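# Move blue foam block or cardboard box into tote

## Task

Check the room floor for a blue foam block. If one is there, place it in the tote beside the door; if not, place the cardboard box in that tote. The placed object must lie fully inside the tote with nothing sticking out past its rim, and it must stay there on its own, not held by the robot, at the end. The robot must not tip over or finish leaning.

## Robot and tools

ROBOT. A Hello Robot Stretch 3 with a single arm: a two-wheeled base (0.33 m long, 0.34 m wide), a lift that rides up a mast, and a telescoping arm that reaches out to the robot's right side. The gripper cannot move forward on its own; you drive the base for that. The base cannot go sideways. It turns on the spot about the point midway between the drive wheels, 0.05 m behind its front edge. With the arm pulled in and the wrist folded, a turn sweeps a 0.28 m radius; an unfolded, level wrist reaches past that circle. The base runs fast (0.30 m/s, 1.9 rad/s) only when stowed: lift_m under 0.30, arm_m under 0.03, wrist_yaw_rad over 2.54. Otherwise it is capped at 0.10 m/s and 0.63 rad/s.

FRAMES. Base frame: origin on the floor between the drive wheels, x forward, y left, z up. hand_pose is reported in it, at the point where closed fingertips meet. Odometry frame is the base frame as it stood when the scene began; heading is positive to the left, from -3.142 to 3.142.

execute_actions takes "actions", a list run in order. Each action may hold "robot", "steps" (1 to 450 control steps at 30 per second, default 1) and "until". {"steps": n} alone just waits. Motions keep running across later actions and while you think. If any action is malformed or out of range, the whole call is rejected and nothing new runs. An empty list only reports the state plus one image from each camera.

"robot" is one command, a queue (list of up to 8 commands run one after another, each starting when the previous ended done; {"pause_s": s} waits up to 15 s), or {"stop": true} which brakes everything and clears the queue. A command may contain:
- "base": exactly one of {"translate_m": d}, a relative drive of d metres from the current spot, forward positive, |d| at most 1; or {"rotate_rad": r}, a relative turn on the spot, left (counter-clockwise seen from above) positive, |r| at most 3.2.
- "joints": absolute targets by name; unnamed joints keep their old target. lift_m 0 to 1.1 (arm height); arm_m 0 to 0.52 (extension); wrist_yaw_rad -1.345 to 4.42 (0 along the arm, positive toward the front, 3.0 folded over the base); wrist_pitch_rad -1.57 to 0.451 (negative tips fingers down); wrist_roll_rad -2.911 to 2.911; gripper_m -0.089 to 0.179 (larger is wider; the real fingertip gap is about 0.007 less when nearly shut and 0.025 less when fully open, zero below 0.007); head_pan_rad -3.953 to 1.73 (positive left, -1.57 looks along the arm); head_tilt_rad -1.53 to 0.419 (negative looks down).
- "contact_limits": {"arm_m": e}, effort percent 1 to 100 at which the arm halts; lower is gentler, too low stops instantly. It holds until arm_m's next command.
A new command overrides at once and discards the rest of an older queue.

"until" ends an action early. {"robot": {"status": "ended"}} fires when nothing is moving and no queue is running; use it with steps 450 to wait out a motion. Other tests use pairs like "lift_m": [">", 0.3] or "base_status": ["!=", "moving"]; numbers compare as printed (three decimals, four for base values). {"any": {"status": "ended"}} fires when any one motion or the queue finishes.

GRIPPING. Close by sending gripper_m smaller than the object's width; smaller squeezes harder, but the stall guard may ease off so heavy or slick items slip. Open by sending at least 0.02 above the contact value. Neither the reading nor "done" proves you hold something; check the images.

SAFE WRIST MOVES. Fold or unfold the wrist (yaw to 3.0) only with lift_m in 0.32 to 0.95, wrist_pitch_rad -0.4, roll about 0; once folded the lift may drop to 0.25. With yaw below -0.4 keep pitch at -0.5 or lower.

RESULTS. base_status shows progress like (translate_m +0.12 of +0.30). joint_status per joint: moving, done (within tolerance), off_target (resting short, may still push), contact_stop (arm or lift hit something and went slack until commanded again), time_out, stopped, not_commanded, torque_fault (wrist servo off ~10 s, limp, refuses goals; wait with steps). joint_goals, measured_speeds, motor_effort (percent, peak in brackets, noisy and biased). refusals, queue (idle/running/done/dropped/stopped), queue_left. Lines starting refused:, dropped:, replaced: explain goals not taken or ended motions. robot.on_its_own lists goals the robot changed itself, slack or off joints, loaded motors, and base_tilt leans of 3 degrees or more. lidar_m: 12 ranges in metres, 30-degree sectors, first straight ahead then counter-clockwise, plane 0.17 m up, 0.15 to 12 m, blind to glass. wrist_depth_mm (45 to 1000) and head_depth_mm (280 to 4000): 7x7 median depths; head image is sideways. base_odometry counts wheel turns, so slip looks like travel.

CAMERAS. head_camera and nav_camera move with head pan and tilt; wrist_camera rides the gripper. zoom_image takes "camera" and "region" [x0, y0, x1, y1] in pixels from the top-left of that camera's last image, at most 504 by 504.

finished_scene takes "scene" (its number) and ends that scene irreversibly; only call it once everything has come to rest and the object sits in the tote by itself.

AVOID. Arm pushing into something rigid with the gripper above ~0.45 m can tip the robot, more so with a raised contact limit or a second push after contact_stop. Do not drive while gripping or pressing on something fixed; watch for snagging furniture, especially reversing. If base_tilt leans, back off in small steps, free the gripper, and lower lift_m to about 0.2 if still tipped. Avoid drops, slams, hard hits and long hard wrist pushes. Loose objects may occasionally get nudged by outside forces.

Each tool is called after "Request:" in YAML: its name, and indented under it one key for each argument.

## Session

Request:
execute_actions:
  actions: []

Scene clock: 0.00 s.
robot.base_odometry: x=+0.000 y=+0.000 heading=+0.000 (m, m, rad; robot's odometry frame)
robot.turned_by_wheels: +0.000 (rad since the last result)
robot.turned_by_imu: +0.000 (rad since the last result)
robot.base_tilt: forward=+1.1 right=+0.5 (deg)
robot.lidar_m: 0.90 0.90 1.08 1.29 1.54 0.94 0.84 0.84 1.00 1.86 2.18 1.02
robot.head_depth_mm: 924 922 918 923 926 926 928 / 905 902 904 903 906 908 906 / 886 881 887 887 889 889 890 / 866 865 865 869 867 871 870 / 848 848 848 850 852 855 853 / 831 831 834 834 834 837 835 / 814 816 816 818 820 820 822
robot.base_status: not_commanded
robot.joint_positions: lift_m=+0.307 arm_m=+0.002 wrist_yaw_rad=+2.973 wrist_pitch_rad=-0.331 wrist_roll_rad=+0.011 gripper_m=+0.037 head_pan_rad=-0.002 head_tilt_rad=+0.003
robot.joint_goals: lift_m=+0.307 arm_m=+0.002 wrist_yaw_rad=+2.973 wrist_pitch_rad=-0.331 wrist_roll_rad=+0.011 gripper_m=+0.037 head_pan_rad=-0.002 head_tilt_rad=+0.003
robot.joint_status: lift_m=not_commanded arm_m=not_commanded wrist_yaw_rad=not_commanded wrist_pitch_rad=not_commanded wrist_roll_rad=not_commanded gripper_m=not_commanded head_pan_rad=not_commanded head_tilt_rad=not_commanded
robot.measured_speeds: translate_m=+0.000 rotate_rad=+0.000 lift_m=+0.000 arm_m=+0.000 wrist_yaw_rad=+0.000 wrist_pitch_rad=+0.000 wrist_roll_rad=+0.000 head_pan_rad=+0.000 head_tilt_rad=+0.000
robot: refusals=0 queue=idle queue_left=0
robot.motor_effort: left_wheel=+0 right_wheel=+1 lift_m=+23 arm_m=+0 wrist_yaw_rad=+0 wrist_pitch_rad=+6 wrist_roll_rad=+0 gripper_m=+0 head_pan_rad=+0 head_tilt_rad=+2 (%)
robot.hand_pose: x=+0.0180 y=+0.0841 z=+0.3398 quat_wxyz=(+0.175, +0.708, +0.057, +0.681) (m; robot's base frame)
robot.wrist_depth_mm: - - - - - 963 769 / - - - - - - 776 / - - - - - - 807 / 837 825 816 827 808 812 769 / 654 656 - 657 683 658 658 / 546 551 - 549 527 550 547 / 470 480 - - 466 468 473
pictures: head_camera (sideways: a quarter turn clockwise sets it upright), nav_camera (sideways: a quarter turn counterclockwise sets it upright), wrist_camera
Images, in order (width x height): head_camera 896x504, nav_camera 672x504, wrist_camera 644x364.

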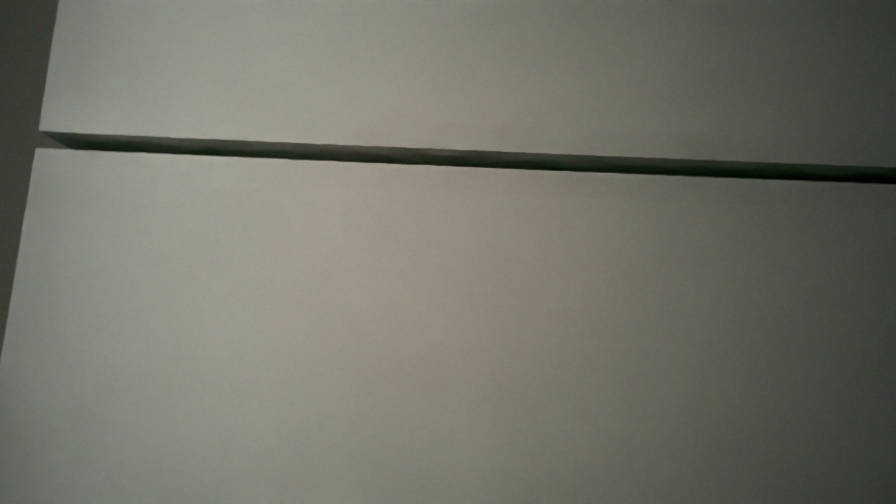

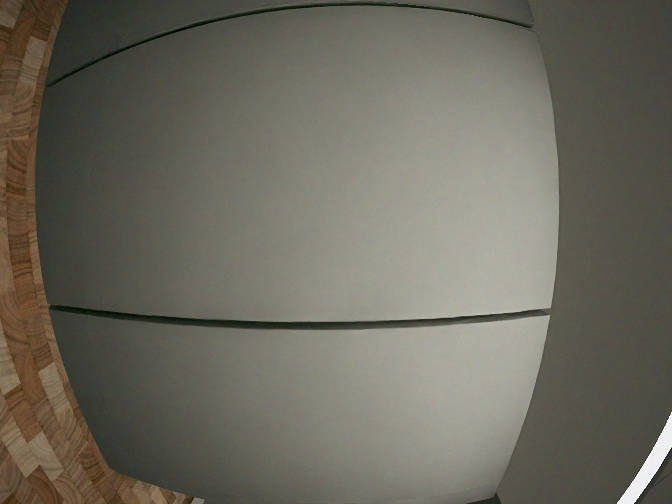

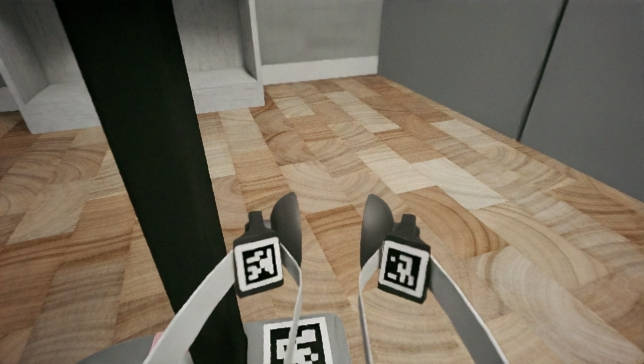

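Look around with the head.

Request:
execute_actions:
  actions:
    - {"robot":{"joints":{"head_pan_rad":-1.57,"head_tilt_rad":-0.7,"lift_m":0.28}},"steps":120,"until":{"robot":{"status":"ended"}}}

Request:
execute_actions:
  actions:
    - {"robot":{"joints":{"head_pan_rad":-3.14,"head_tilt_rad":-0.7}},"steps":120,"until":{"robot":{"status":"ended"}}}

Request:
execute_actions:
  actions:
    - {"robot":{"joints":{"head_pan_rad":1.57,"head_tilt_rad":-0.7}},"steps":180,"until":{"robot":{"status":"ended"}}}

Scene clock: 1.93 s.
robot.base_odometry: x=+0.000 y=+0.000 heading=+0.000 (m, m, rad; robot's odometry frame)
robot.turned_by_wheels: +0.000 (rad since the last result)
robot.turned_by_imu: +0.000 (rad since the last result)
robot.base_tilt: forward=+1.0 right=+0.6 (deg)
robot.lidar_m: 0.90 0.90 1.08 1.29 1.54 0.94 0.84 0.84 1.00 1.85 2.18 1.02
robot.head_depth_mm: 1642 1689 1742 1806 1631 1371 1175 / 1920 2104 2295 2035 1638 1364 1176 / 1893 2154 2416 1963 1622 1363 1176 / 1842 2094 2375 1964 1634 1362 1171 / 1837 2057 2351 2016 1630 1357 1167 / 1804 2040 2316 2014 1623 1356 1166 / 1787 2003 2275 2006 1631 1359 1169
robot.base_status: not_commanded
robot.joint_positions: lift_m=+0.280 arm_m=+0.002 wrist_yaw_rad=+2.973 wrist_pitch_rad=-0.331 wrist_roll_rad=+0.011 gripper_m=+0.037 head_pan_rad=-1.563 head_tilt_rad=-0.691
robot.joint_goals: lift_m=+0.280 arm_m=+0.002 wrist_yaw_rad=+2.973 wrist_pitch_rad=-0.331 wrist_roll_rad=+0.011 gripper_m=+0.037 head_pan_rad=-1.570 head_tilt_rad=-0.700
robot.joint_status: lift_m=done arm_m=not_commanded wrist_yaw_rad=not_commanded wrist_pitch_rad=not_commanded wrist_roll_rad=not_commanded gripper_m=not_commanded head_pan_rad=done head_tilt_rad=done
robot.measured_speeds: translate_m=+0.000 rotate_rad=+0.000 lift_m=+0.000 arm_m=+0.000 wrist_yaw_rad=+0.000 wrist_pitch_rad=+0.000 wrist_roll_rad=+0.000 head_pan_rad=+0.000 head_tilt_rad=+0.000
robot: refusals=0 queue=done queue_left=0
robot.motor_effort: left_wheel=+0(0) right_wheel=+0(1) lift_m=+20(23) arm_m=+0(0) wrist_yaw_rad=+0(0) wrist_pitch_rad=+7(7) wrist_roll_rad=+0(0) gripper_m=-1(0) head_pan_rad=-4(45) head_tilt_rad=-3(29) (%)
robot.hand_pose: x=+0.0180 y=+0.0840 z=+0.3127 quat_wxyz=(+0.175, +0.708, +0.057, +0.681) (m; robot's base frame)
robot.wrist_depth_mm: - - - - - 980 763 / - - - - - - 782 / - - - - - 962 793 / 776 745 779 784 769 779 766 / 625 617 - 626 646 622 601 / 519 517 - 515 499 522 520 / 456 - - - 439 438 443
pictures: head_camera (sideways: a quarter turn clockwise sets it upright), nav_camera (sideways: a quarter turn counterclockwise sets it upright), wrist_camera
Images, in order (width x height): head_camera 896x504, nav_camera 672x504, wrist_camera 644x364.

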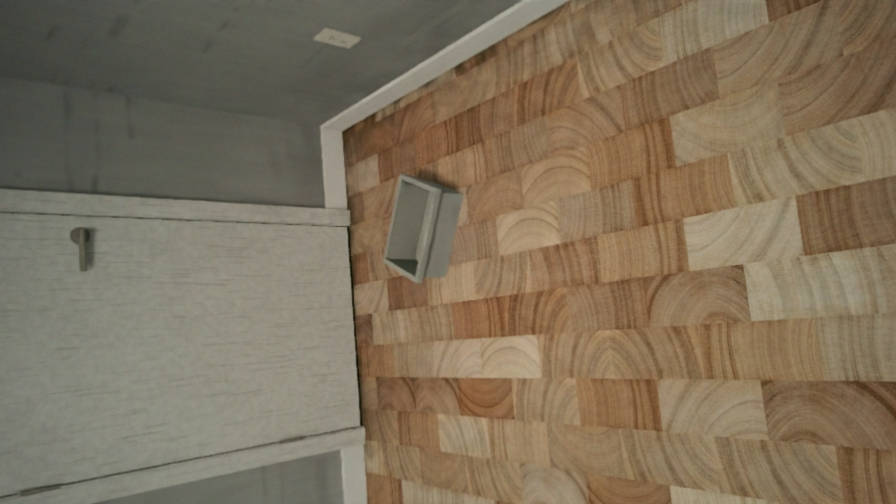

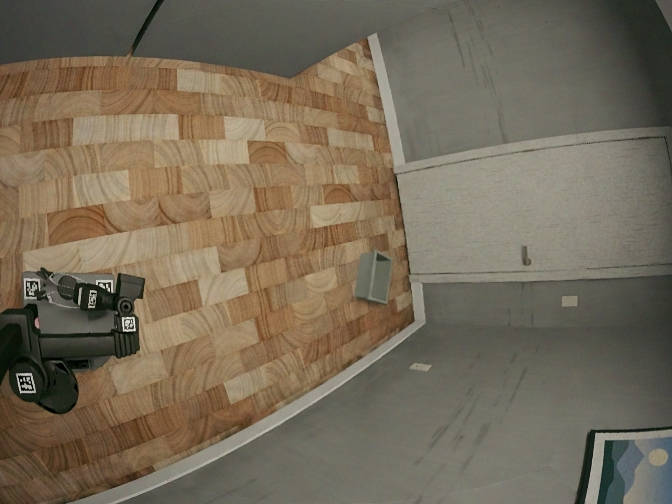

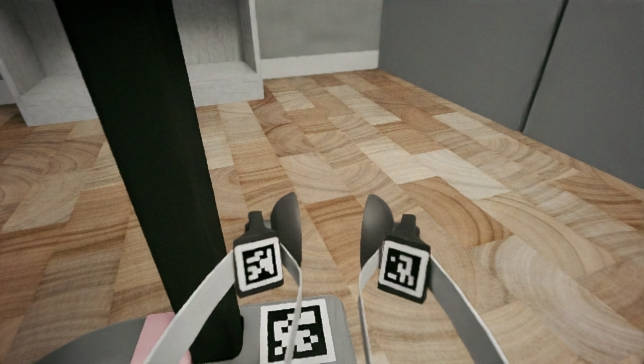

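Scene clock: 3.30 s.
robot.base_odometry: x=+0.000 y=+0.000 heading=+0.000 (m, m, rad; robot's odometry frame)
robot.turned_by_wheels: +0.000 (rad since the last result)
robot.turned_by_imu: +0.000 (rad since the last result)
robot.base_tilt: forward=+1.0 right=+0.4 (deg)
robot.lidar_m: 0.90 0.91 1.08 1.29 1.53 0.94 0.84 0.84 1.00 1.85 2.18 1.02
robot.head_depth_mm: 729 826 951 1123 1366 1365 1173 / 717 810 931 1097 1328 1366 1169 / 707 798 914 1070 1297 1361 1174 / 696 784 896 1049 1258 1360 1170 / 687 769 880 1025 1226 1356 1170 / 677 759 867 1005 1195 1345 1170 / 668 746 849 986 1164 1323 1170
robot.base_status: not_commanded
robot.joint_positions: lift_m=+0.280 arm_m=+0.002 wrist_yaw_rad=+2.973 wrist_pitch_rad=-0.331 wrist_roll_rad=+0.011 gripper_m=+0.037 head_pan_rad=-3.133 head_tilt_rad=-0.691
robot.joint_goals: lift_m=+0.280 arm_m=+0.002 wrist_yaw_rad=+2.973 wrist_pitch_rad=-0.331 wrist_roll_rad=+0.011 gripper_m=+0.037 head_pan_rad=-3.140 head_tilt_rad=-0.700
robot.joint_status: lift_m=done arm_m=not_commanded wrist_yaw_rad=not_commanded wrist_pitch_rad=not_commanded wrist_roll_rad=not_commanded gripper_m=not_commanded head_pan_rad=done head_tilt_rad=done
robot.measured_speeds: translate_m=+0.000 rotate_rad=+0.000 lift_m=+0.000 arm_m=+0.000 wrist_yaw_rad=+0.000 wrist_pitch_rad=+0.000 wrist_roll_rad=+0.000 head_pan_rad=+0.000 head_tilt_rad=+0.000
robot: refusals=0 queue=done queue_left=0
robot.motor_effort: left_wheel=+0(0) right_wheel=+0(1) lift_m=+21(21) arm_m=+0(0) wrist_yaw_rad=+0(0) wrist_pitch_rad=+7(7) wrist_roll_rad=+0(1) gripper_m=-1(1) head_pan_rad=-4(45) head_tilt_rad=-2(4) (%)
robot.hand_pose: x=+0.0180 y=+0.0840 z=+0.3127 quat_wxyz=(+0.175, +0.708, +0.057, +0.681) (m; robot's base frame)
robot.wrist_depth_mm: - - - - - 993 762 / - - - - - - 775 / - - - - - 947 813 / 772 767 782 786 769 771 772 / 629 624 - 624 633 612 618 / 523 519 - 522 503 511 513 / 454 - - - 441 442 439
pictures: head_camera (sideways: a quarter turn clockwise sets it upright), nav_camera (sideways: a quarter turn counterclockwise sets it upright), wrist_camera
Images, in order (width x height): head_camera 896x504, nav_camera 672x504, wrist_camera 644x364.

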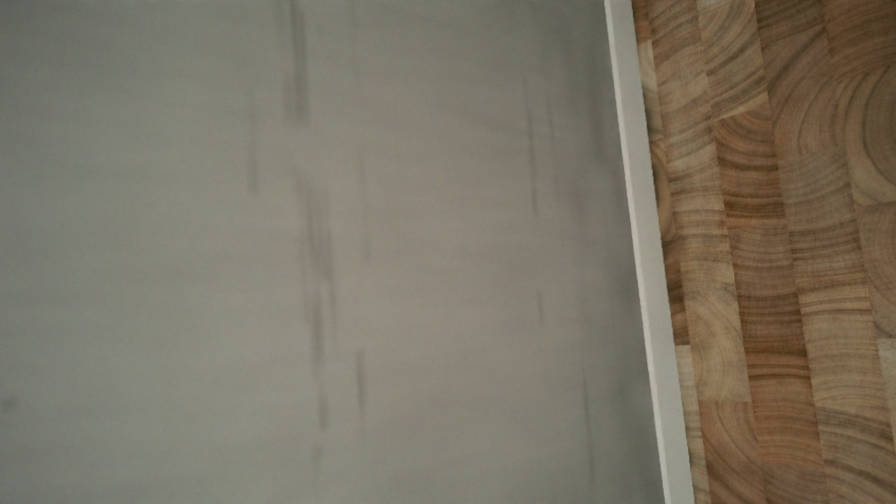

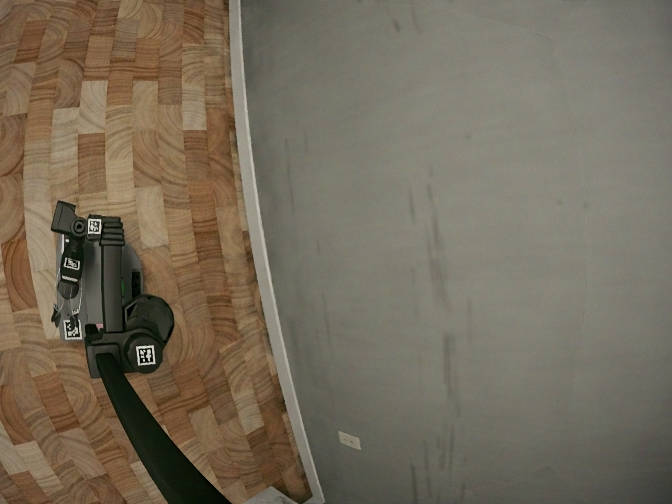

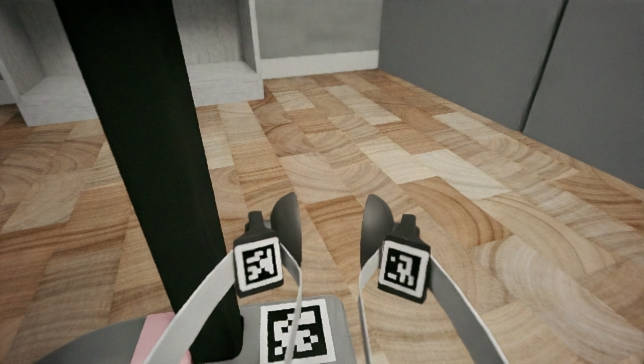

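Scene clock: 6.13 s.
robot.base_odometry: x=+0.000 y=+0.000 heading=+0.000 (m, m, rad; robot's odometry frame)
robot.turned_by_wheels: +0.000 (rad since the last result)
robot.turned_by_imu: +0.000 (rad since the last result)
robot.base_tilt: forward=+1.1 right=+0.5 (deg)
robot.lidar_m: 0.90 0.91 1.08 1.29 1.53 0.94 0.84 0.84 1.01 1.85 2.19 1.02
robot.head_depth_mm: 1420 1601 1764 1859 1632 1370 1171 / 1395 1575 1807 1997 1624 1365 1175 / 1373 1546 1771 1940 1629 1360 1172 / 1314 1475 1671 1884 1622 1353 1168 / 1290 1435 1577 1801 1625 1360 1172 / 1251 1417 1553 1784 1622 1375 1190 / 1252 1389 1515 1749 1648 - -
robot.base_status: not_commanded
robot.joint_positions: lift_m=+0.280 arm_m=+0.002 wrist_yaw_rad=+2.973 wrist_pitch_rad=-0.331 wrist_roll_rad=+0.011 gripper_m=+0.037 head_pan_rad=+1.563 head_tilt_rad=-0.691
robot.joint_goals: lift_m=+0.280 arm_m=+0.002 wrist_yaw_rad=+2.973 wrist_pitch_rad=-0.331 wrist_roll_rad=+0.011 gripper_m=+0.037 head_pan_rad=+1.570 head_tilt_rad=-0.700
robot.joint_status: lift_m=done arm_m=not_commanded wrist_yaw_rad=not_commanded wrist_pitch_rad=not_commanded wrist_roll_rad=not_commanded gripper_m=not_commanded head_pan_rad=done head_tilt_rad=done
robot.measured_speeds: translate_m=+0.000 rotate_rad=+0.000 lift_m=+0.000 arm_m=+0.000 wrist_yaw_rad=+0.000 wrist_pitch_rad=+0.000 wrist_roll_rad=+0.000 head_pan_rad=+0.000 head_tilt_rad=+0.000
robot: refusals=0 queue=done queue_left=0
robot.motor_effort: left_wheel=+0(0) right_wheel=+0(1) lift_m=+21(21) arm_m=+0(0) wrist_yaw_rad=-1(1) wrist_pitch_rad=+7(7) wrist_roll_rad=+0(0) gripper_m=-1(0) head_pan_rad=+3(44) head_tilt_rad=-3(3) (%)
robot.hand_pose: x=+0.0180 y=+0.0840 z=+0.3127 quat_wxyz=(+0.175, +0.708, +0.057, +0.681) (m; robot's base frame)
robot.wrist_depth_mm: - - - - - 973 758 / - - - - - - 776 / - - - - - 958 812 / 764 759 772 765 767 764 757 / 623 622 - 623 643 612 617 / 520 522 - 518 501 512 509 / 455 - - - 436 439 439
pictures: head_camera (sideways: a quarter turn clockwise sets it upright), nav_camera (sideways: a quarter turn counterclockwise sets it upright), wrist_camera
Images, in order (width x height): head_camera 896x504, nav_camera 672x504, wrist_camera 644x364.

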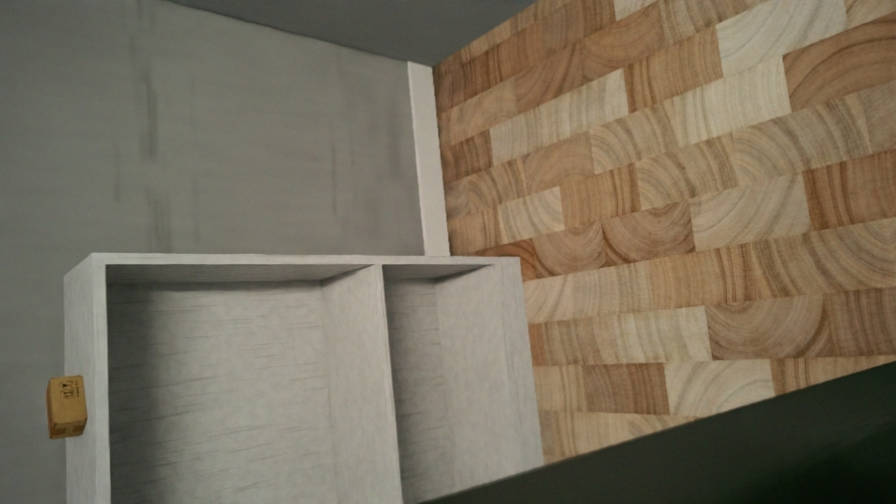

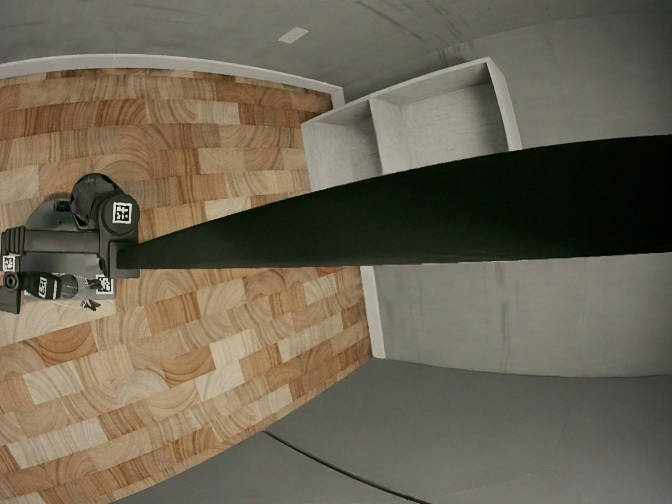

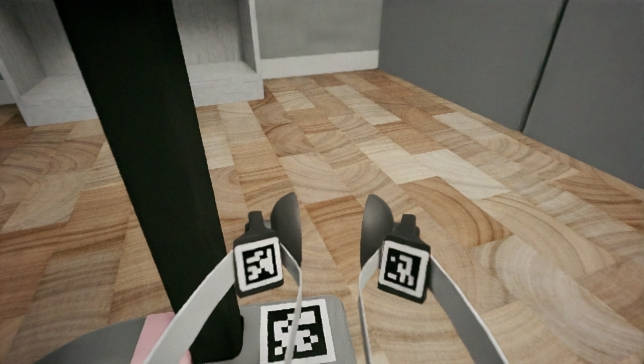

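Request:
execute_actions:
  actions:
    - {"robot":{"joints":{"head_pan_rad":-0.9,"head_tilt_rad":-0.6}},"steps":180,"until":{"robot":{"status":"ended"}}}

Scene clock: 8.50 s.
robot.base_odometry: x=+0.000 y=+0.000 heading=+0.000 (m, m, rad; robot's odometry frame)
robot.turned_by_wheels: +0.000 (rad since the last result)
robot.turned_by_imu: +0.000 (rad since the last result)
robot.base_tilt: forward=+1.0 right=+0.4 (deg)
robot.lidar_m: 0.90 0.90 1.08 1.29 1.53 0.94 0.84 0.84 1.01 1.86 2.18 1.02
robot.head_depth_mm: 1827 1974 2166 2255 1768 1452 1219 / 1910 2092 2309 2286 1768 1442 1219 / 2003 2201 2458 2276 1760 1433 1219 / 2108 2365 2623 2272 1757 1439 1214 / 2188 2383 2629 1760 1758 1429 1209 / 1127 1221 1331 1458 1596 1436 1209 / 1006 1074 1161 1255 1373 1397 1215
robot.base_status: not_commanded
robot.joint_positions: lift_m=+0.280 arm_m=+0.002 wrist_yaw_rad=+2.973 wrist_pitch_rad=-0.331 wrist_roll_rad=+0.011 gripper_m=+0.037 head_pan_rad=-0.893 head_tilt_rad=-0.606
robot.joint_goals: lift_m=+0.280 arm_m=+0.002 wrist_yaw_rad=+2.973 wrist_pitch_rad=-0.331 wrist_roll_rad=+0.011 gripper_m=+0.037 head_pan_rad=-0.900 head_tilt_rad=-0.600
robot.joint_status: lift_m=done arm_m=not_commanded wrist_yaw_rad=not_commanded wrist_pitch_rad=not_commanded wrist_roll_rad=not_commanded gripper_m=not_commanded head_pan_rad=done head_tilt_rad=done
robot.measured_speeds: translate_m=+0.000 rotate_rad=+0.000 lift_m=+0.000 arm_m=+0.000 wrist_yaw_rad=+0.000 wrist_pitch_rad=+0.000 wrist_roll_rad=+0.000 head_pan_rad=+0.000 head_tilt_rad=+0.000
robot: refusals=0 queue=done queue_left=0
robot.motor_effort: left_wheel=+0(0) right_wheel=+1(0) lift_m=+20(21) arm_m=+0(0) wrist_yaw_rad=+0(0) wrist_pitch_rad=+7(7) wrist_roll_rad=+0(0) gripper_m=+1(1) head_pan_rad=-4(42) head_tilt_rad=+2(11) (%)
robot.hand_pose: x=+0.0180 y=+0.0840 z=+0.3127 quat_wxyz=(+0.175, +0.708, +0.057, +0.681) (m; robot's base frame)
robot.wrist_depth_mm: - - - - - - 764 / - - - - - - 785 / - - - - - 981 799 / 780 756 774 763 775 767 758 / 629 614 - 605 649 609 621 / 515 519 - 513 499 509 512 / 457 - - - 441 439 439
pictures: head_camera (sideways: a quarter turn clockwise sets it upright), nav_camera (sideways: a quarter turn counterclockwise sets it upright), wrist_camera
Images, in order (width x height): head_camera 896x504, nav_camera 672x504, wrist_camera 644x364.

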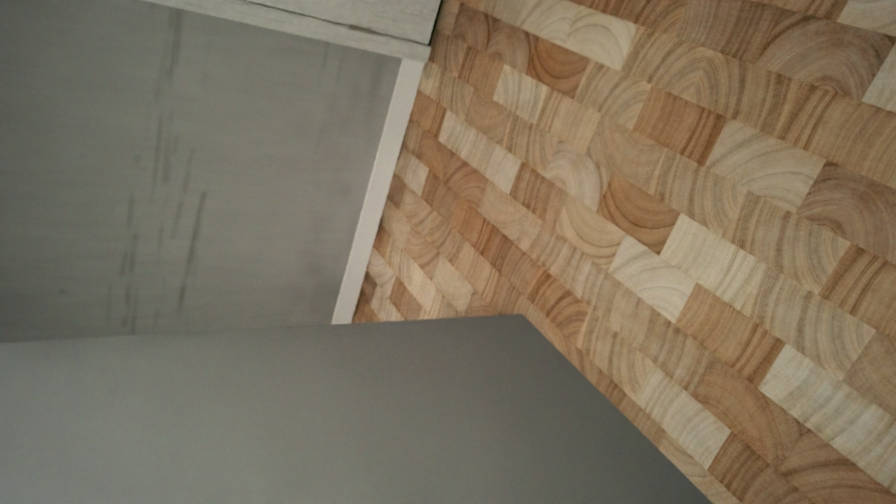

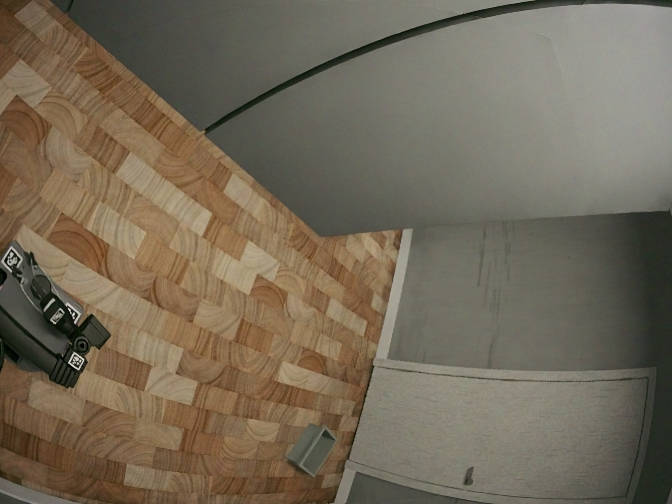

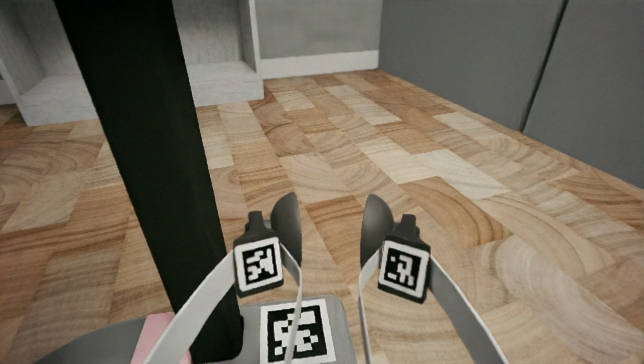

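Request:
execute_actions:
  actions:
    - {"robot":[{"base":{"rotate_rad":-1.45},"joints":{"head_pan_rad":1.2,"head_tilt_rad":-0.8}},{"base":{"translate_m":1.0}}],"steps":450,"until":{"robot":{"status":"ended"}}}

Scene clock: 15.97 s.
robot.base_odometry: x=+0.121 y=-0.993 heading=-1.450 (m, m, rad; robot's odometry frame)
robot.turned_by_wheels: -1.450 (rad since the last result)
robot.turned_by_imu: -1.467 (rad since the last result)
robot.base_tilt: forward=+1.1 right=+0.4 (deg)
robot.lidar_m: 1.17 1.19 1.56 0.99 1.00 1.30 2.29 1.17 0.80 0.75 0.76 0.98
robot.head_depth_mm: 1528 1639 1782 1774 1508 1302 1139 / 1764 1932 2052 1805 1510 1299 1135 / 2086 2333 2258 1814 1512 1292 1137 / 2553 2753 2250 1815 1501 1291 1133 / 3370 2996 2245 1756 1503 1291 1132 / 3436 981 1111 1302 1470 1297 1134 / 812 912 1049 1217 1429 1292 1149
robot.base_status: done (translate_m +1.0000 of +1.0000)
robot.joint_positions: lift_m=+0.280 arm_m=+0.002 wrist_yaw_rad=+2.973 wrist_pitch_rad=-0.332 wrist_roll_rad=+0.011 gripper_m=+0.037 head_pan_rad=+1.193 head_tilt_rad=-0.791
robot.joint_goals: lift_m=+0.280 arm_m=+0.002 wrist_yaw_rad=+2.973 wrist_pitch_rad=-0.332 wrist_roll_rad=+0.011 gripper_m=+0.037 head_pan_rad=+1.200 head_tilt_rad=-0.800
robot.joint_status: lift_m=done arm_m=not_commanded wrist_yaw_rad=not_commanded wrist_pitch_rad=not_commanded wrist_roll_rad=not_commanded gripper_m=not_commanded head_pan_rad=done head_tilt_rad=done
robot.measured_speeds: translate_m=+0.000 rotate_rad=+0.000 lift_m=+0.000 arm_m=+0.000 wrist_yaw_rad=+0.000 wrist_pitch_rad=+0.000 wrist_roll_rad=+0.000 head_pan_rad=+0.000 head_tilt_rad=+0.000
robot: refusals=0 queue=done queue_left=0
robot.motor_effort: left_wheel=+2(10) right_wheel=-1(9) lift_m=+21(21) arm_m=+0(0) wrist_yaw_rad=-1(0) wrist_pitch_rad=+7(7) wrist_roll_rad=+0(1) gripper_m=+0(0) head_pan_rad=+4(42) head_tilt_rad=-3(17) (%)
robot.hand_pose: x=+0.0180 y=+0.0840 z=+0.3127 quat_wxyz=(+0.176, +0.708, +0.057, +0.681) (m; robot's base frame)
robot.wrist_depth_mm: 794 - 878 - - - - / 833 - 970 - - - - / 913 - - - - - - / 767 751 780 775 765 767 775 / 621 624 - 620 642 616 623 / 521 518 - 525 505 519 513 / 459 - - - 439 440 442
pictures: head_camera (sideways: a quarter turn clockwise sets it upright), nav_camera (sideways: a quarter turn counterclockwise sets it upright), wrist_camera
Images, in order (width x height): head_camera 896x504, nav_camera 672x504, wrist_camera 644x364.

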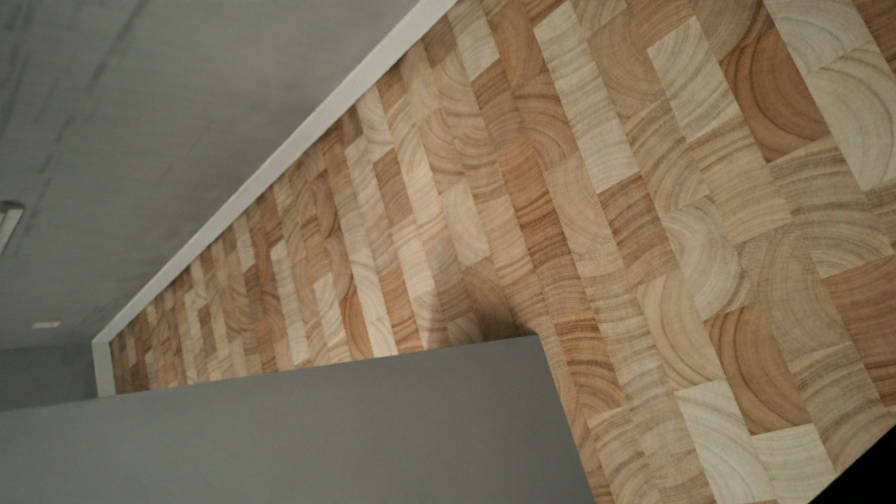

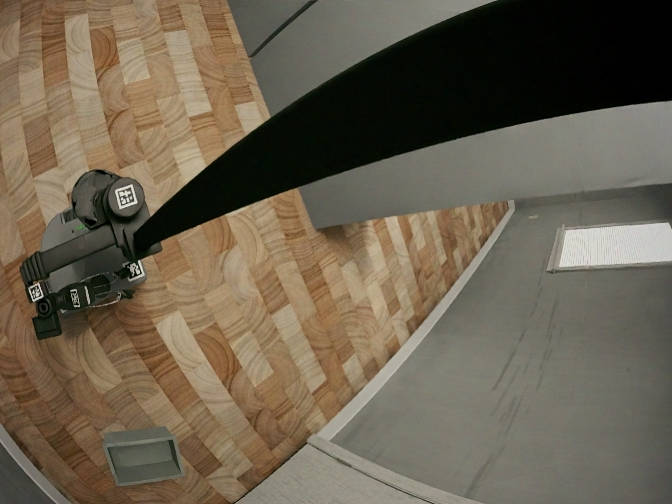

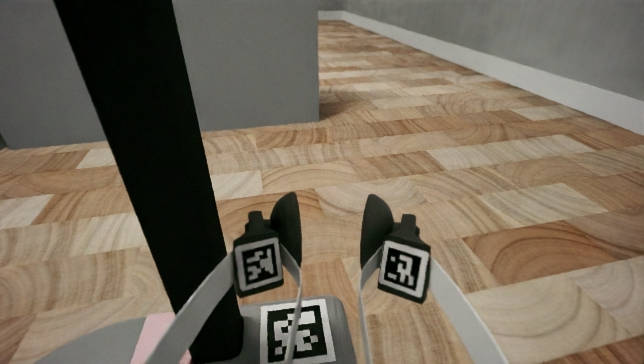

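Request:
execute_actions:
  actions:
    - {"robot":[{"base":{"translate_m":0.4},"joints":{"head_pan_rad":0.3,"head_tilt_rad":-0.5}},{"base":{"rotate_rad":1.5}},{"base":{"translate_m":1.0}}],"steps":450,"until":{"robot":{"status":"ended"}}}

Scene clock: 26.93 s.
robot.base_odometry: x=+1.168 y=-1.340 heading=+0.050 (m, m, rad; robot's odometry frame)
robot.turned_by_wheels: +1.500 (rad since the last result)
robot.turned_by_imu: +1.522 (rad since the last result)
robot.base_tilt: forward=+1.1 right=+0.6 (deg)
robot.lidar_m: 1.57 0.57 0.36 0.33 2.91 1.87 1.71 1.05 0.70 0.63 0.64 0.79
robot.head_depth_mm: 2481 2685 2937 2703 1979 1561 1298 / 2525 2780 3009 2689 1977 1558 1293 / 2582 2797 3017 2687 1961 1559 1287 / 2645 2832 3145 2675 1960 1554 1282 / 2688 2898 3234 2670 1947 1549 1280 / 2759 2983 3295 2648 1953 1538 1278 / 2791 3009 3319 2617 1936 739 764
robot.base_status: done (translate_m +1.0000 of +1.0000)
robot.joint_positions: lift_m=+0.280 arm_m=+0.002 wrist_yaw_rad=+2.973 wrist_pitch_rad=-0.332 wrist_roll_rad=+0.011 gripper_m=+0.037 head_pan_rad=+0.307 head_tilt_rad=-0.506
robot.joint_goals: lift_m=+0.280 arm_m=+0.002 wrist_yaw_rad=+2.973 wrist_pitch_rad=-0.332 wrist_roll_rad=+0.011 gripper_m=+0.037 head_pan_rad=+0.300 head_tilt_rad=-0.500
robot.joint_status: lift_m=done arm_m=not_commanded wrist_yaw_rad=not_commanded wrist_pitch_rad=not_commanded wrist_roll_rad=not_commanded gripper_m=not_commanded head_pan_rad=done head_tilt_rad=done
robot.measured_speeds: translate_m=+0.000 rotate_rad=+0.000 lift_m=+0.000 arm_m=+0.000 wrist_yaw_rad=+0.000 wrist_pitch_rad=+0.000 wrist_roll_rad=+0.000 head_pan_rad=+0.000 head_tilt_rad=+0.000
robot: refusals=0 queue=done queue_left=0
robot.motor_effort: left_wheel=-3(8) right_wheel=+4(13) lift_m=+21(21) arm_m=+0(0) wrist_yaw_rad=+0(1) wrist_pitch_rad=+7(7) wrist_roll_rad=+0(1) gripper_m=+0(0) head_pan_rad=-4(43) head_tilt_rad=+2(20) (%)
robot.hand_pose: x=+0.0180 y=+0.0840 z=+0.3126 quat_wxyz=(+0.176, +0.708, +0.057, +0.681) (m; robot's base frame)
robot.wrist_depth_mm: - - 726 349 378 414 - / - - - 377 417 459 - / - - 923 409 457 509 - / 766 765 739 451 504 573 779 / 625 615 - 509 566 594 617 / 519 521 - 513 495 514 520 / 455 - - - 445 440 444
pictures: head_camera (sideways: a quarter turn clockwise sets it upright), nav_camera (sideways: a quarter turn counterclockwise sets it upright), wrist_camera
Images, in order (width x height): head_camera 896x504, nav_camera 672x504, wrist_camera 644x364.

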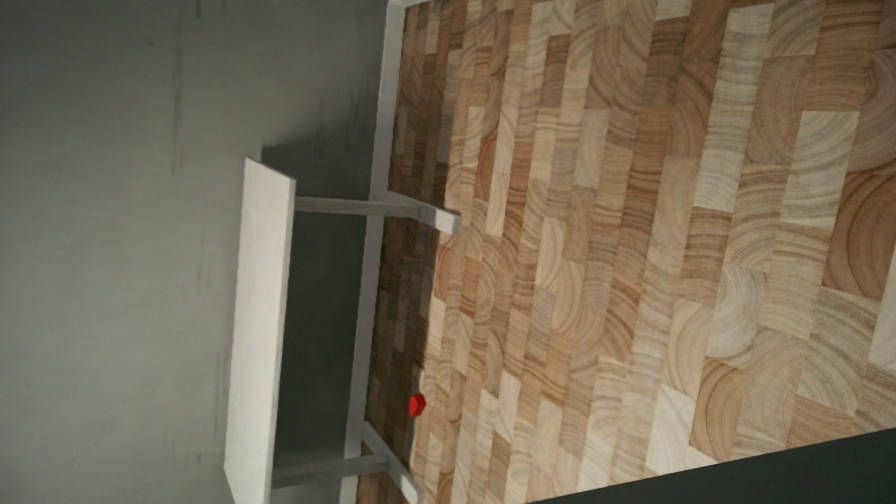

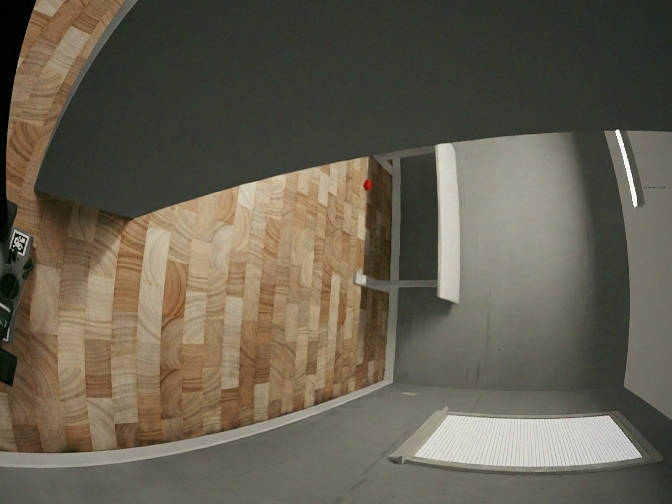

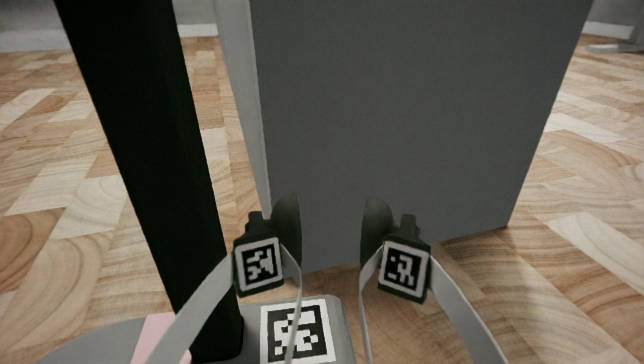

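Request:
execute_actions:
  actions:
    - {"robot":[{"base":{"rotate_rad":0.12},"joints":{"head_pan_rad":1.3,"head_tilt_rad":-0.6}},{"base":{"translate_m":0.9}}],"steps":450,"until":{"robot":{"status":"ended"}}}

Scene clock: 33.40 s.
robot.base_odometry: x=+2.055 y=-1.188 heading=+0.170 (m, m, rad; robot's odometry frame)
robot.turned_by_wheels: +0.120 (rad since the last result)
robot.turned_by_imu: +0.123 (rad since the last result)
robot.base_tilt: forward=+1.2 right=+0.4 (deg)
robot.lidar_m: 1.71 2.23 2.35 2.22 1.28 0.55 2.61 0.88 0.63 0.60 0.62 0.83
robot.head_depth_mm: 2993 3362 3343 2328 1795 1459 1228 / 2912 3214 3340 2318 1793 1460 1227 / 2832 3082 3115 2308 1782 1449 1228 / 2720 3121 3246 2308 1781 1445 1227 / 2661 2971 3187 2301 1779 1440 1220 / 2612 2913 3072 2286 1775 1444 1218 / 2554 2793 3018 2299 1779 1439 1215
robot.base_status: done (translate_m +0.9000 of +0.9000)
robot.joint_positions: lift_m=+0.280 arm_m=+0.002 wrist_yaw_rad=+2.973 wrist_pitch_rad=-0.332 wrist_roll_rad=+0.011 gripper_m=+0.037 head_pan_rad=+1.293 head_tilt_rad=-0.593
robot.joint_goals: lift_m=+0.280 arm_m=+0.002 wrist_yaw_rad=+2.973 wrist_pitch_rad=-0.332 wrist_roll_rad=+0.011 gripper_m=+0.037 head_pan_rad=+1.300 head_tilt_rad=-0.600
robot.joint_status: lift_m=done arm_m=not_commanded wrist_yaw_rad=not_commanded wrist_pitch_rad=not_commanded wrist_roll_rad=not_commanded gripper_m=not_commanded head_pan_rad=done head_tilt_rad=done
robot.measured_speeds: translate_m=+0.000 rotate_rad=+0.000 lift_m=+0.000 arm_m=+0.000 wrist_yaw_rad=+0.000 wrist_pitch_rad=+0.000 wrist_roll_rad=+0.000 head_pan_rad=+0.000 head_tilt_rad=+0.000
robot: refusals=0 queue=done queue_left=0
robot.motor_effort: left_wheel=-2(8) right_wheel=+4(10) lift_m=+20(21) arm_m=+0(1) wrist_yaw_rad=+0(0) wrist_pitch_rad=+7(7) wrist_roll_rad=+1(0) gripper_m=-1(0) head_pan_rad=+4(42) head_tilt_rad=-2(11) (%)
robot.hand_pose: x=+0.0180 y=+0.0840 z=+0.3126 quat_wxyz=(+0.176, +0.708, +0.057, +0.681) (m; robot's base frame)
robot.wrist_depth_mm: - - - - - - - / - - - - - - - / 870 - - - - - - / 667 754 769 760 761 765 755 / 580 627 - 617 645 614 609 / 514 522 - 511 496 517 511 / 455 - - - 440 436 438
pictures: head_camera (sideways: a quarter turn clockwise sets it upright), nav_camera (sideways: a quarter turn counterclockwise sets it upright), wrist_camera
Images, in order (width x height): head_camera 896x504, nav_camera 672x504, wrist_camera 644x364.

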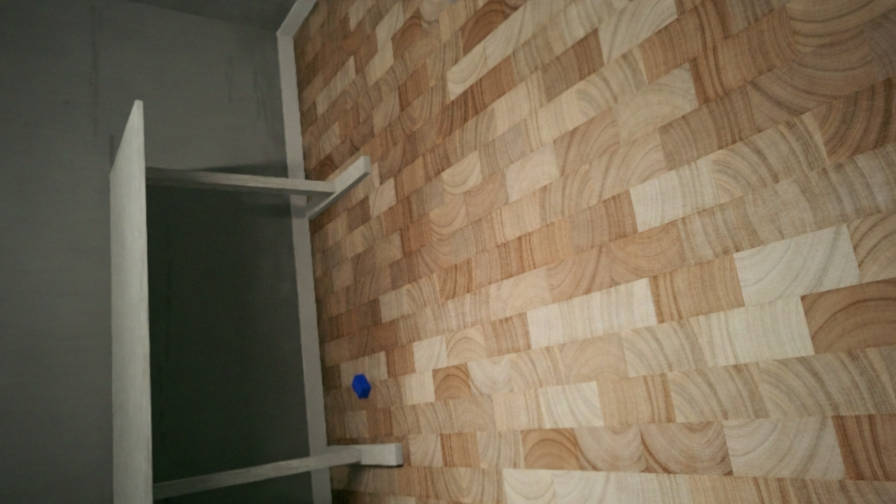

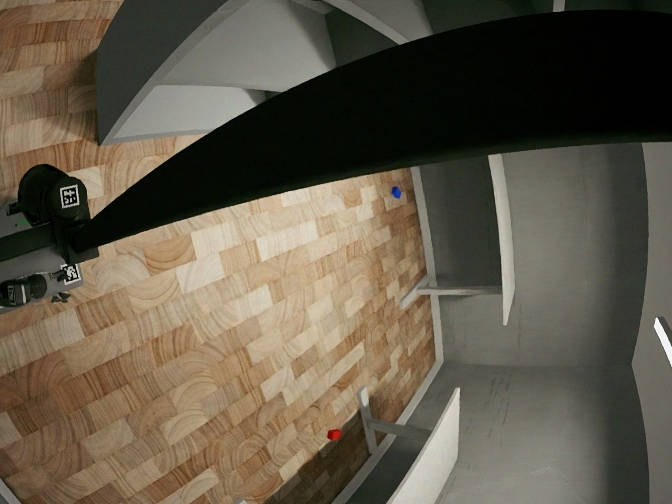

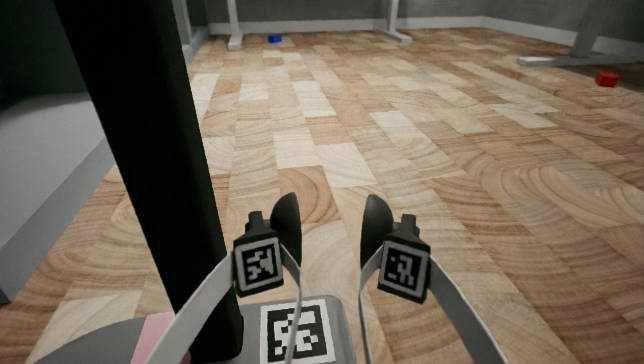

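Request:
execute_actions:
  actions:
    - {"robot":[{"base":{"rotate_rad":1.5},"joints":{"head_pan_rad":0,"head_tilt_rad":-0.8}},{"base":{"translate_m":1.0}},{"base":{"translate_m":0.7}}],"steps":450,"until":{"robot":{"status":"ended"}}}

Scene clock: 45.43 s.
robot.base_odometry: x=+1.887 y=+0.504 heading=+1.670 (m, m, rad; robot's odometry frame)
robot.turned_by_wheels: +1.500 (rad since the last result)
robot.turned_by_imu: +1.522 (rad since the last result)
robot.base_tilt: forward=+1.0 right=+0.5 (deg)
robot.lidar_m: 1.47 1.06 0.76 1.04 0.69 1.35 2.30 2.34 2.01 1.54 2.02 1.33
robot.head_depth_mm: 1167 787 1705 1813 1513 1297 1138 / 1168 785 1693 1803 1508 1296 1136 / 1166 784 1684 1812 1510 1297 1135 / 1166 785 1676 1814 1505 1298 1133 / 1164 783 1663 1803 1506 1290 1133 / 1153 780 1657 1751 1492 1293 1128 / 1153 777 1172 1693 1504 1295 1131
robot.base_status: done (translate_m +0.7000 of +0.7000)
robot.joint_positions: lift_m=+0.280 arm_m=+0.002 wrist_yaw_rad=+2.973 wrist_pitch_rad=-0.332 wrist_roll_rad=+0.011 gripper_m=+0.037 head_pan_rad=+0.007 head_tilt_rad=-0.791
robot.joint_goals: lift_m=+0.280 arm_m=+0.002 wrist_yaw_rad=+2.973 wrist_pitch_rad=-0.332 wrist_roll_rad=+0.011 gripper_m=+0.037 head_pan_rad=+0.000 head_tilt_rad=-0.800
robot.joint_status: lift_m=done arm_m=not_commanded wrist_yaw_rad=not_commanded wrist_pitch_rad=not_commanded wrist_roll_rad=not_commanded gripper_m=not_commanded head_pan_rad=done head_tilt_rad=done
robot.measured_speeds: translate_m=+0.000 rotate_rad=+0.000 lift_m=+0.000 arm_m=+0.000 wrist_yaw_rad=+0.000 wrist_pitch_rad=+0.000 wrist_roll_rad=+0.000 head_pan_rad=+0.000 head_tilt_rad=+0.000
robot: refusals=0 queue=done queue_left=0
robot.motor_effort: left_wheel=-3(8) right_wheel=+3(12) lift_m=+21(21) arm_m=+0(1) wrist_yaw_rad=+0(0) wrist_pitch_rad=+7(7) wrist_roll_rad=+0(0) gripper_m=+0(0) head_pan_rad=-4(43) head_tilt_rad=-3(16) (%)
robot.hand_pose: x=+0.0180 y=+0.0839 z=+0.3126 quat_wxyz=(+0.176, +0.708, +0.057, +0.681) (m; robot's base frame)
robot.wrist_depth_mm: 598 - 942 - 898 683 - / 607 - - - 907 763 - / 612 - 854 831 810 833 891 / 621 651 702 737 775 764 774 / 629 609 - 614 643 613 621 / 513 514 - 518 501 516 508 / 458 - - - 444 442 441
pictures: head_camera (sideways: a quarter turn clockwise sets it upright), nav_camera (sideways: a quarter turn counterclockwise sets it upright), wrist_camera
Images, in order (width x height): head_camera 896x504, nav_camera 672x504, wrist_camera 644x364.

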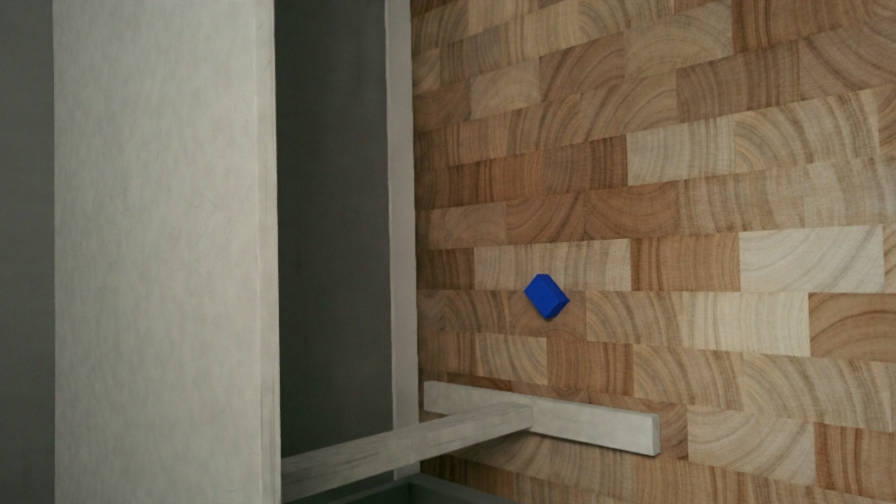

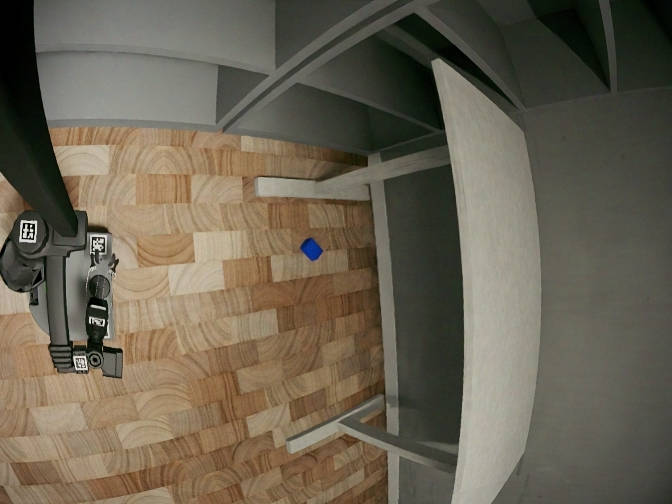

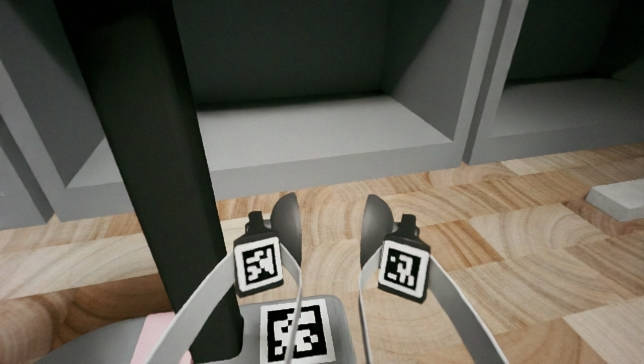

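Request:
execute_actions:
  actions:
    - {"robot":[{"base":{"translate_m":0.25}},{"base":{"rotate_rad":1.72},"joints":{"head_pan_rad":-1.57,"head_tilt_rad":-1.0}},{"joints":{"lift_m":0.4,"wrist_pitch_rad":-0.4,"wrist_roll_rad":0}},{"joints":{"wrist_yaw_rad":0,"gripper_m":0.15}},{"joints":{"wrist_pitch_rad":-0.9}}],"steps":450,"until":{"robot":{"status":"ended"}}}

Scene clock: 56.80 s.
robot.base_odometry: x=+1.862 y=+0.753 heading=-2.894 (m, m, rad; robot's odometry frame)
robot.turned_by_wheels: +1.720 (rad since the last result)
robot.turned_by_imu: +1.742 (rad since the last result)
robot.base_tilt: forward=+1.1 right=+0.5 (deg)
robot.lidar_m: 1.07 0.87 0.92 2.55 2.17 1.55 1.60 1.14 1.25 1.22 0.84 0.66
robot.head_depth_mm: 645 530 1573 1518 1347 1206 1096 / 646 532 1592 1525 1344 1230 - / 647 532 1624 1528 1350 1241 - / 648 533 1646 1525 1349 1214 - / 650 533 1642 1523 1350 1202 1098 / 649 534 1117 1435 1327 1207 1100 / 651 534 1592 1495 1349 1210 1096
robot.base_status: done (rotate_rad +1.7199 of +1.7200)
robot.joint_positions: lift_m=+0.400 arm_m=+0.002 wrist_yaw_rad=+0.003 wrist_pitch_rad=-0.903 wrist_roll_rad=+0.003 gripper_m=+0.150 head_pan_rad=-1.563 head_tilt_rad=-0.988
robot.joint_goals: lift_m=+0.400 arm_m=+0.002 wrist_yaw_rad=+0.000 wrist_pitch_rad=-0.900 wrist_roll_rad=+0.000 gripper_m=+0.150 head_pan_rad=-1.570 head_tilt_rad=-1.000
robot.joint_status: lift_m=done arm_m=not_commanded wrist_yaw_rad=done wrist_pitch_rad=done wrist_roll_rad=done gripper_m=done head_pan_rad=done head_tilt_rad=done
robot.measured_speeds: translate_m=+0.000 rotate_rad=+0.000 lift_m=+0.000 arm_m=+0.000 wrist_yaw_rad=+0.000 wrist_pitch_rad=+0.000 wrist_roll_rad=+0.000 head_pan_rad=+0.000 head_tilt_rad=+0.000
robot: refusals=0 queue=done queue_left=0
robot.motor_effort: left_wheel=-3(9) right_wheel=+3(12) lift_m=+26(26) arm_m=-1(1) wrist_yaw_rad=-4(6) wrist_pitch_rad=+2(7) wrist_roll_rad=-2(3) gripper_m=+1(83) head_pan_rad=-4(43) head_tilt_rad=-5(17) (%)
robot.hand_pose: x=-0.0212 y=-0.2868 z=+0.3224 quat_wxyz=(+0.636, +0.309, -0.636, -0.309) (m; robot's base frame)
robot.wrist_depth_mm: 658 654 681 678 666 653 646 / 615 607 614 605 608 611 599 / 583 556 571 566 562 561 557 / 531 526 529 528 521 516 517 / 497 499 489 489 486 493 481 / 466 - 460 457 450 445 453 / 439 433 433 429 430 425 423
pictures: head_camera (sideways: a quarter turn clockwise sets it upright), nav_camera (sideways: a quarter turn counterclockwise sets it upright), wrist_camera
Images, in order (width x height): head_camera 896x504, nav_camera 672x504, wrist_camera 644x364.

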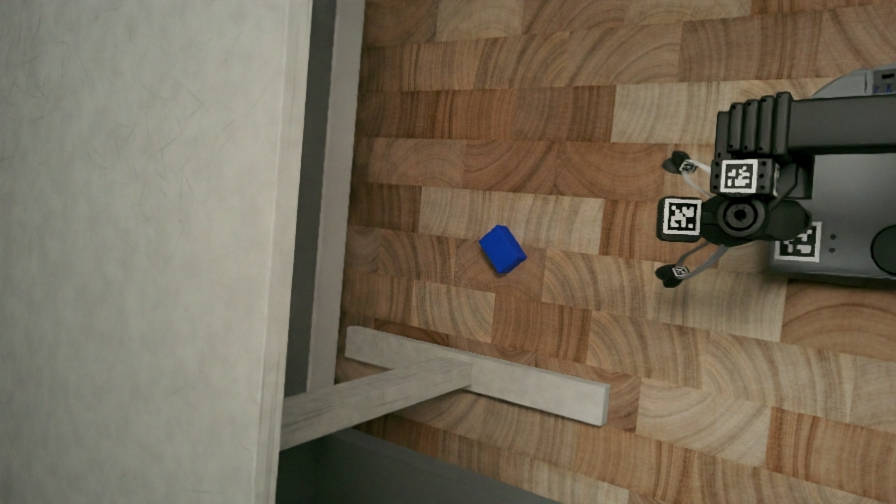

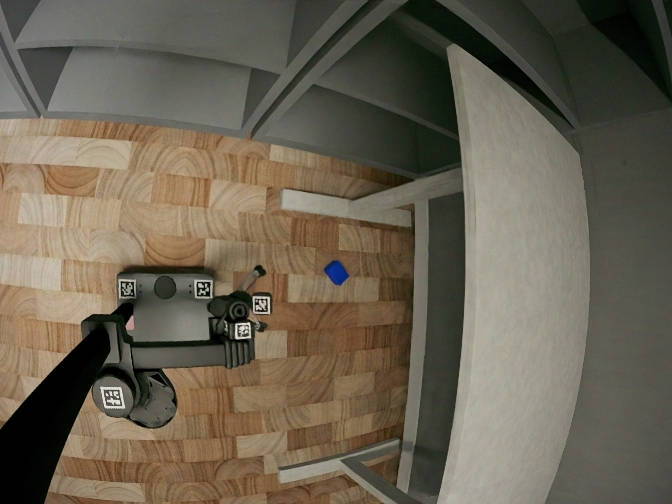

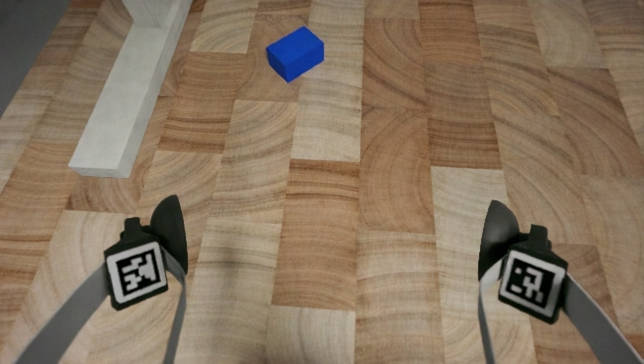

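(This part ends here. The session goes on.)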